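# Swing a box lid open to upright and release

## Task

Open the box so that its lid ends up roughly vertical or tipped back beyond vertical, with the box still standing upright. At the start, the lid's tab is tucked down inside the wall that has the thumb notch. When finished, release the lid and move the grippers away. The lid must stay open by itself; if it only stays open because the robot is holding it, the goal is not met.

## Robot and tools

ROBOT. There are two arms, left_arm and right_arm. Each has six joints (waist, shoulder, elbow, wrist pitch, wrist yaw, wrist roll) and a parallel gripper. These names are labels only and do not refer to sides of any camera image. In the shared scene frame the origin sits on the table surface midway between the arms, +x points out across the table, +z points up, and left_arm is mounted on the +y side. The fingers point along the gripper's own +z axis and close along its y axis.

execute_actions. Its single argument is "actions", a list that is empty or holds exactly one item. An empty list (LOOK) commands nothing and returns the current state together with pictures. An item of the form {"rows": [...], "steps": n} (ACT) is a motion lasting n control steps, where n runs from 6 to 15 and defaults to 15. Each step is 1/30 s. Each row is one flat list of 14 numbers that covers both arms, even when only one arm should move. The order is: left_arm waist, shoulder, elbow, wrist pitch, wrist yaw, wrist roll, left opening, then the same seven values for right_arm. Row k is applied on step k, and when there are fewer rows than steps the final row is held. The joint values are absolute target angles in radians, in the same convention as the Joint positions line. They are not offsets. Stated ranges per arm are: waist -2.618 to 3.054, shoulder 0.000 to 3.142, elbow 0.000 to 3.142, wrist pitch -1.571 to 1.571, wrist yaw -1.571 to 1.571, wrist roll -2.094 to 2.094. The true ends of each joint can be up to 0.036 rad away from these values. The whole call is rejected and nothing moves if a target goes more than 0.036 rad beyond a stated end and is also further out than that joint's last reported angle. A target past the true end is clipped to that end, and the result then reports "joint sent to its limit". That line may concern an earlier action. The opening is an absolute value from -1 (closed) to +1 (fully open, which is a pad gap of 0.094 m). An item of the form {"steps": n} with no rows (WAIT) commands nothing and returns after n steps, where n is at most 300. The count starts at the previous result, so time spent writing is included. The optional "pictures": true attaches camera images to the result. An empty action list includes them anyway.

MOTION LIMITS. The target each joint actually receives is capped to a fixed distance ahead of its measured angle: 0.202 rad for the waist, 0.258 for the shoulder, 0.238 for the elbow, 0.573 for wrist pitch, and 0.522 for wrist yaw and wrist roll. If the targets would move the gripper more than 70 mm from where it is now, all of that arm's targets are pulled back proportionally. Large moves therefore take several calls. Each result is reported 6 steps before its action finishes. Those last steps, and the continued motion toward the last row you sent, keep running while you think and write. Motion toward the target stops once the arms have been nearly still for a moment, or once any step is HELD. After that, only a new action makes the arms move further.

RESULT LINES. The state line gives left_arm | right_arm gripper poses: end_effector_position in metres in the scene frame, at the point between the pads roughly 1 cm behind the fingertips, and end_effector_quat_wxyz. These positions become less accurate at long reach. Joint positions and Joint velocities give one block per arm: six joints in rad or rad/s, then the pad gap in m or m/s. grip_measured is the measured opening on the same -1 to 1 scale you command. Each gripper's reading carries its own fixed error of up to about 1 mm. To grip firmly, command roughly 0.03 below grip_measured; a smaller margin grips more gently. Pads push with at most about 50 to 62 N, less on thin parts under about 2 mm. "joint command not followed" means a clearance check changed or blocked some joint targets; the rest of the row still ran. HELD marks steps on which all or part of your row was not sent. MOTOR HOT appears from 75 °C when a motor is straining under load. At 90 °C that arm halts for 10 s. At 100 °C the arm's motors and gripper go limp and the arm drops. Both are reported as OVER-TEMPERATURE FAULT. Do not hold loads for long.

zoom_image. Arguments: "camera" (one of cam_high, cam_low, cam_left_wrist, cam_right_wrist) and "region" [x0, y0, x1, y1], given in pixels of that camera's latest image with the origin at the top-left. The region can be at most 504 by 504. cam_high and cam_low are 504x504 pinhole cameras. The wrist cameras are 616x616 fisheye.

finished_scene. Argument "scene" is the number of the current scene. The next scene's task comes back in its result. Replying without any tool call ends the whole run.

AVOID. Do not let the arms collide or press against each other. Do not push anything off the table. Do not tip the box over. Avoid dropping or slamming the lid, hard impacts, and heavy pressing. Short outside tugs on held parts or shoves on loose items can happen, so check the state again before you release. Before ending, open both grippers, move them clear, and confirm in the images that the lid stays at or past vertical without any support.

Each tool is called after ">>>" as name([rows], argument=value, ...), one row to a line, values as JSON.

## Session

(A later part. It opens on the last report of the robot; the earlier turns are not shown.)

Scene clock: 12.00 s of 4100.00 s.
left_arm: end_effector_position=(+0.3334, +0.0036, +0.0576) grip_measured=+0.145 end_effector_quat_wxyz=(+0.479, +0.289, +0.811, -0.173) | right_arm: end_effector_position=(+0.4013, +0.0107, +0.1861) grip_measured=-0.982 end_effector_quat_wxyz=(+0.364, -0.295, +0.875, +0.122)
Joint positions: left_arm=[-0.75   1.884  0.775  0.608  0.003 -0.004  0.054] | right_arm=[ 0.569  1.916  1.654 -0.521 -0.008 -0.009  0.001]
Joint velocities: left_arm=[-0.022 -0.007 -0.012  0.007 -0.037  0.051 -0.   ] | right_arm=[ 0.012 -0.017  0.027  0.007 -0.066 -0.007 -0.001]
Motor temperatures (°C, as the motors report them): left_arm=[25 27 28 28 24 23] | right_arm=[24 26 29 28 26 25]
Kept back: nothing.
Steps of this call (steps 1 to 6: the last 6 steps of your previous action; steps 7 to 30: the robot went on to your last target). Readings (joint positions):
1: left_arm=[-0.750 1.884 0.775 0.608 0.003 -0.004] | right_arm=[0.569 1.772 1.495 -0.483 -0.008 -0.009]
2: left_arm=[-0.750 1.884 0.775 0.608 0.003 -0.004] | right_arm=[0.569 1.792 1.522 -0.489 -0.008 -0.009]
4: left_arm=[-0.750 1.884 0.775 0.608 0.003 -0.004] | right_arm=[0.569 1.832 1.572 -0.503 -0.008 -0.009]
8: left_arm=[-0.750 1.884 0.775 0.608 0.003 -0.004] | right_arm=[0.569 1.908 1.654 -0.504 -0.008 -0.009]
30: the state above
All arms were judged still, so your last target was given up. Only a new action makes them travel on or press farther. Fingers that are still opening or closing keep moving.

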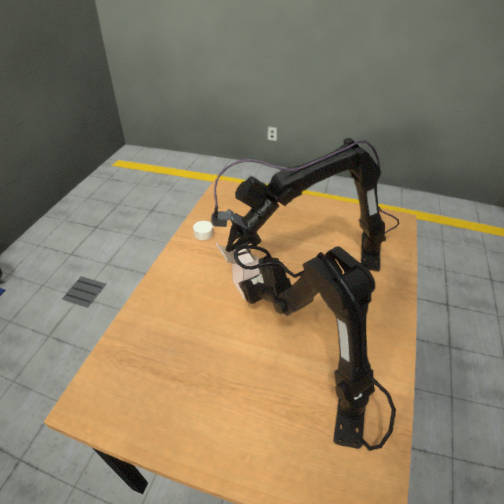

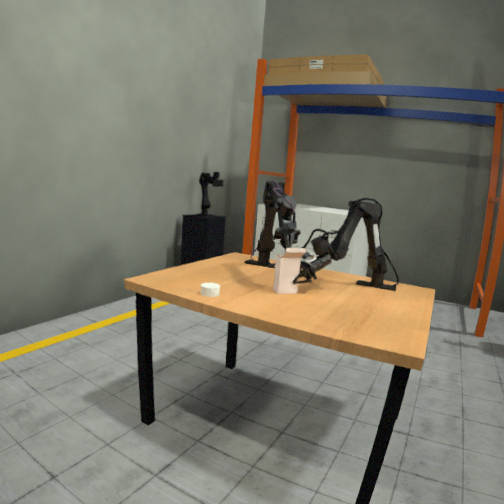

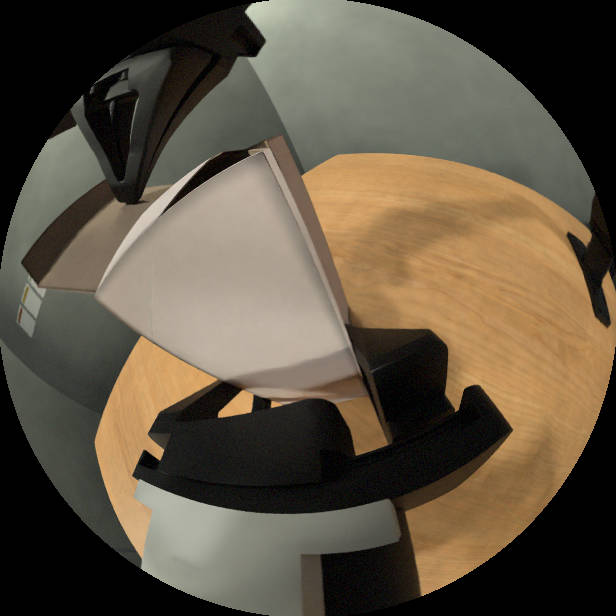

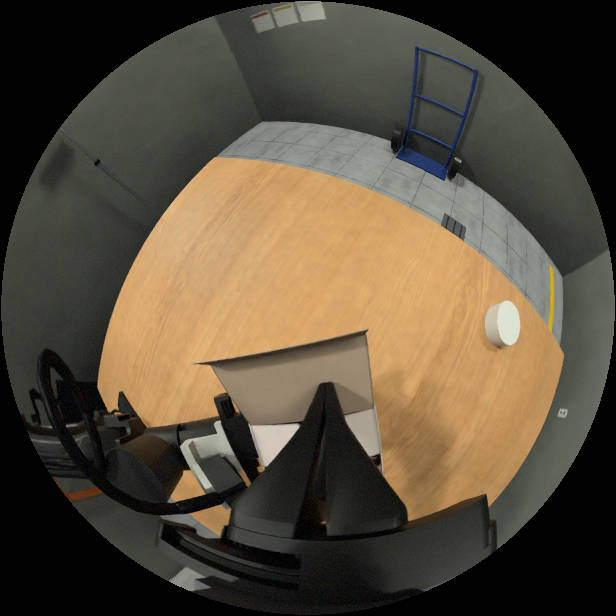

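>>> execute_actions([
  {"rows":[[-0.75,1.884,0.775,0.608,0,0,1,0.57,1.65,1.62,-0.55,0,0,-1]]},
])

>>> execute_actions([
  {"rows":[[-0.75,1.65,0.47,0.69,0,0,1,0.49,1.0,0.9,-0.535,0,0,-1]]},
])

>>> execute_actions([
  {"rows":[[-0.3,1.3,0.5,0.3,0,0,1,0.49,1.0,0.9,-0.535,0,0,-1]]},
])

>>> execute_actions([
  {"steps":50},
], pictures=true)

Scene clock: 12.63 s of 4100.00 s.
left_arm: end_effector_position=(+0.3334, +0.0036, +0.0576) grip_measured=+1.000 end_effector_quat_wxyz=(+0.479, +0.289, +0.811, -0.173) | right_arm: end_effector_position=(+0.3672, -0.0146, +0.3034) grip_measured=-0.982 end_effector_quat_wxyz=(+0.458, -0.280, +0.829, +0.153)
Joint positions: left_arm=[-0.75   1.884  0.775  0.608  0.003 -0.004  0.094] | right_arm=[ 0.569  1.641  1.617 -0.538 -0.008 -0.009  0.001]
Joint velocities: left_arm=[ 0.007 -0.002  0.002 -0.007 -0.081 -0.022  0.   ] | right_arm=[ 0.002 -0.554  0.125  0.154 -0.022 -0.022 -0.   ]
Motor temperatures (°C, as the motors report them): left_arm=[25 27 28 28 24 23] | right_arm=[24 26 30 28 26 25]
Steps of this call (steps 1 to 10: nothing new was sent; steps 11 to 19: the first 9 steps of this action). Readings (joint positions):
11: left_arm=[-0.750 1.884 0.775 0.608 0.003 -0.004] | right_arm=[0.569 1.902 1.647 -0.520 -0.008 -0.009]
12: left_arm=[-0.750 1.884 0.775 0.608 0.003 -0.004] | right_arm=[0.569 1.878 1.632 -0.530 -0.008 -0.009]
14: left_arm=[-0.750 1.884 0.775 0.608 0.003 -0.004] | right_arm=[0.569 1.809 1.615 -0.554 -0.008 -0.009]
18: left_arm=[-0.750 1.884 0.775 0.608 0.003 -0.004] | right_arm=[0.569 1.664 1.615 -0.545 -0.008 -0.009]
19: the state above

Scene clock: 13.13 s of 4100.00 s.
left_arm: end_effector_position=(+0.2759, +0.0507, +0.0571) grip_measured=+1.000 end_effector_quat_wxyz=(+0.475, +0.289, +0.813, -0.172) | right_arm: end_effector_position=(+0.2533, -0.1328, +0.2510) grip_measured=-0.982 end_effector_quat_wxyz=(+0.453, -0.248, +0.847, +0.129)
Joint positions: left_arm=[-0.75   1.652  0.476  0.665  0.003 -0.004  0.094] | right_arm=[ 0.492  1.011  0.959 -0.538  0.    -0.008  0.001]
Joint velocities: left_arm=[-0.007  0.007 -0.002  0.11  -0.022  0.007  0.   ] | right_arm=[ 0.002 -1.121 -0.989 -0.432  0.007  0.007 -0.002]
Motor temperatures (°C, as the motors report them): left_arm=[25 27 28 28 24 23] | right_arm=[24 26 30 29 26 25]
Steps of this call (steps 1 to 6: the last 6 steps of your previous action; steps 7 to 15: the first 9 steps of this action). Readings (joint positions):
7: left_arm=[-0.750 1.858 0.742 0.625 0.003 -0.004] | right_arm=[0.562 1.606 1.578 -0.494 -0.011 -0.009]
8: left_arm=[-0.750 1.796 0.669 0.640 0.003 -0.004] | right_arm=[0.550 1.551 1.497 -0.483 -0.013 -0.009]
10: left_arm=[-0.750 1.680 0.535 0.660 0.003 -0.004] | right_arm=[0.514 1.405 1.326 -0.499 -0.009 -0.009]
14: left_arm=[-0.750 1.652 0.476 0.664 0.003 -0.004] | right_arm=[0.492 1.063 1.003 -0.522 0.000 -0.008]
15: the state above

Scene clock: 13.63 s of 4100.00 s.
left_arm: end_effector_position=(+0.3407, +0.2226, +0.1395) grip_measured=+1.000 end_effector_quat_wxyz=(+0.547, +0.092, +0.830, -0.058) | right_arm: end_effector_position=(+0.2467, -0.1370, +0.2332) grip_measured=-0.982 end_effector_quat_wxyz=(+0.437, -0.250, +0.855, +0.124)
Joint positions: left_arm=[-0.295  1.298  0.493  0.399 -0.013 -0.001  0.094] | right_arm=[ 0.492  0.994  0.91  -0.544  0.    -0.008  0.001]
Joint velocities: left_arm=[ 0.427 -0.007 -0.002 -0.227 -0.227  0.022  0.   ] | right_arm=[ 0.012 -0.012 -0.017 -0.022 -0.051  0.007  0.001]
Motor temperatures (°C, as the motors report them): left_arm=[25 27 29 28 24 23] | right_arm=[24 26 30 29 26 25]
Steps of this call (steps 1 to 6: the last 6 steps of your previous action; steps 7 to 15: the first 9 steps of this action). Readings (joint positions):
7: left_arm=[-0.730 1.622 0.478 0.622 0.017 -0.002] | right_arm=[0.492 0.994 0.910 -0.552 0.000 -0.008]
8: left_arm=[-0.686 1.565 0.476 0.543 0.024 -0.001] | right_arm=[0.492 0.994 0.910 -0.550 0.000 -0.008]
10: left_arm=[-0.566 1.438 0.475 0.458 0.021 -0.001] | right_arm=[0.492 0.994 0.910 -0.547 0.000 -0.008]
14: left_arm=[-0.318 1.301 0.491 0.406 -0.005 -0.001] | right_arm=[0.492 0.994 0.910 -0.545 0.000 -0.008]
15: the state above

Scene clock: 15.30 s of 4100.00 s.
left_arm: end_effector_position=(+0.3313, +0.2259, +0.1191) grip_measured=+1.000 end_effector_quat_wxyz=(+0.508, +0.094, +0.854, -0.054) | right_arm: end_effector_position=(+0.2468, -0.1369, +0.2334) grip_measured=-0.982 end_effector_quat_wxyz=(+0.437, -0.250, +0.855, +0.124)
Joint positions: left_arm=[-0.29   1.298  0.493  0.308 -0.009 -0.001  0.094] | right_arm=[ 0.492  0.994  0.91  -0.543  0.    -0.008  0.001]
Joint velocities: left_arm=[-0.002 -0.022 -0.002  0.022 -0.007 -0.051  0.   ] | right_arm=[-0.017 -0.002 -0.007 -0.007 -0.037  0.007 -0.001]
Motor temperatures (°C, as the motors report them): left_arm=[25 27 29 28 24 23] | right_arm=[24 26 30 29 26 25]
Kept back: nothing.
Steps of this call (steps 1 to 6: the last 6 steps of your previous action; steps 7 to 30: the robot went on to your last target; steps 31 to 50: nothing new was sent). Readings (joint positions):
1: left_arm=[-0.288 1.298 0.493 0.387 -0.017 -0.001] | right_arm=[0.492 0.994 0.910 -0.544 0.000 -0.008]
2: left_arm=[-0.289 1.298 0.493 0.368 -0.015 -0.001] | right_arm=[0.492 0.994 0.910 -0.544 0.000 -0.008]
4: left_arm=[-0.290 1.298 0.493 0.343 -0.012 -0.001] | right_arm=[0.492 0.994 0.910 -0.544 0.000 -0.008]
8: left_arm=[-0.290 1.298 0.493 0.320 -0.010 -0.001] | right_arm=[0.492 0.994 0.910 -0.543 0.000 -0.008]
50: the state above
All arms were judged still, so your last target was given up. Only a new action makes them travel on or press farther. Fingers that are still opening or closing keep moving.

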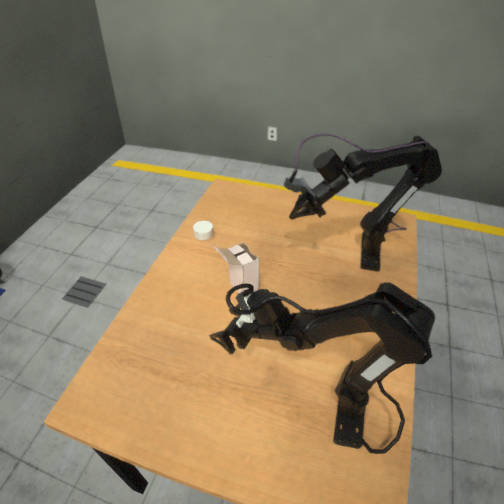

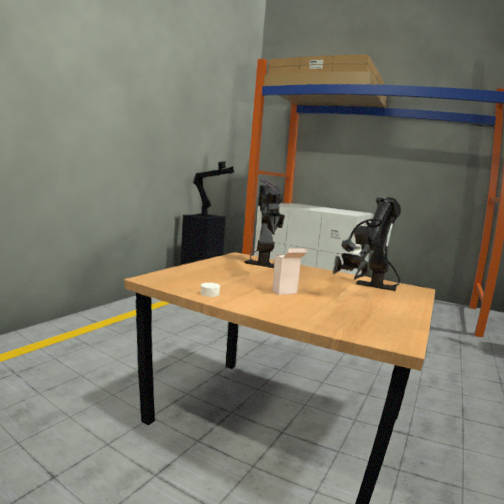

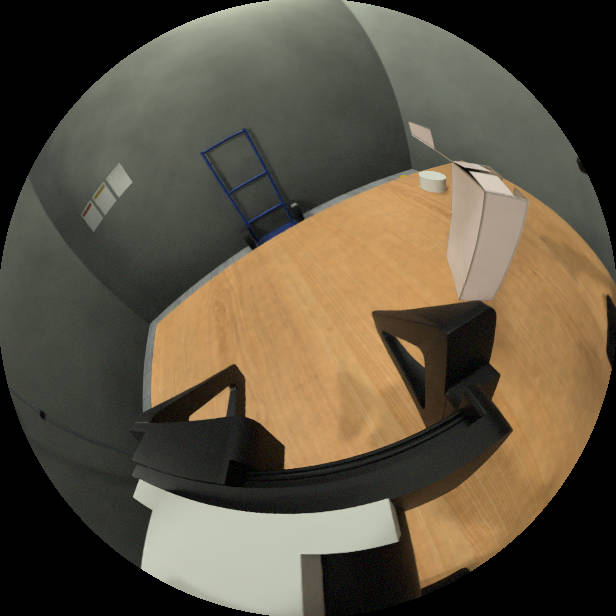

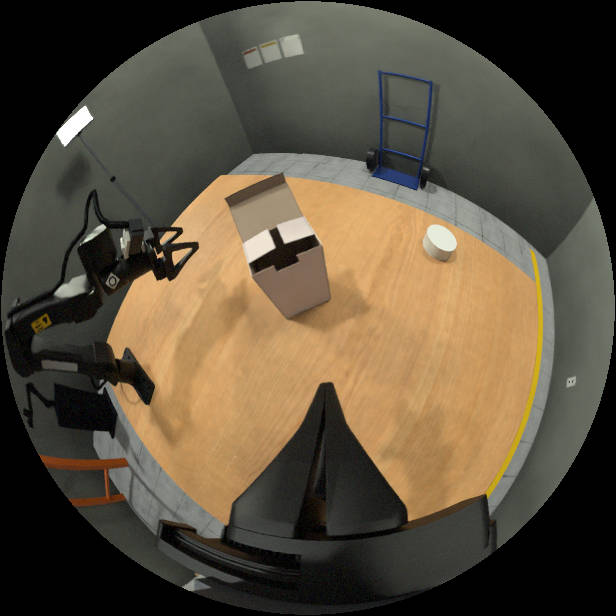

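>>> finished_scene(scene=2)

The scene is finished: the task was done.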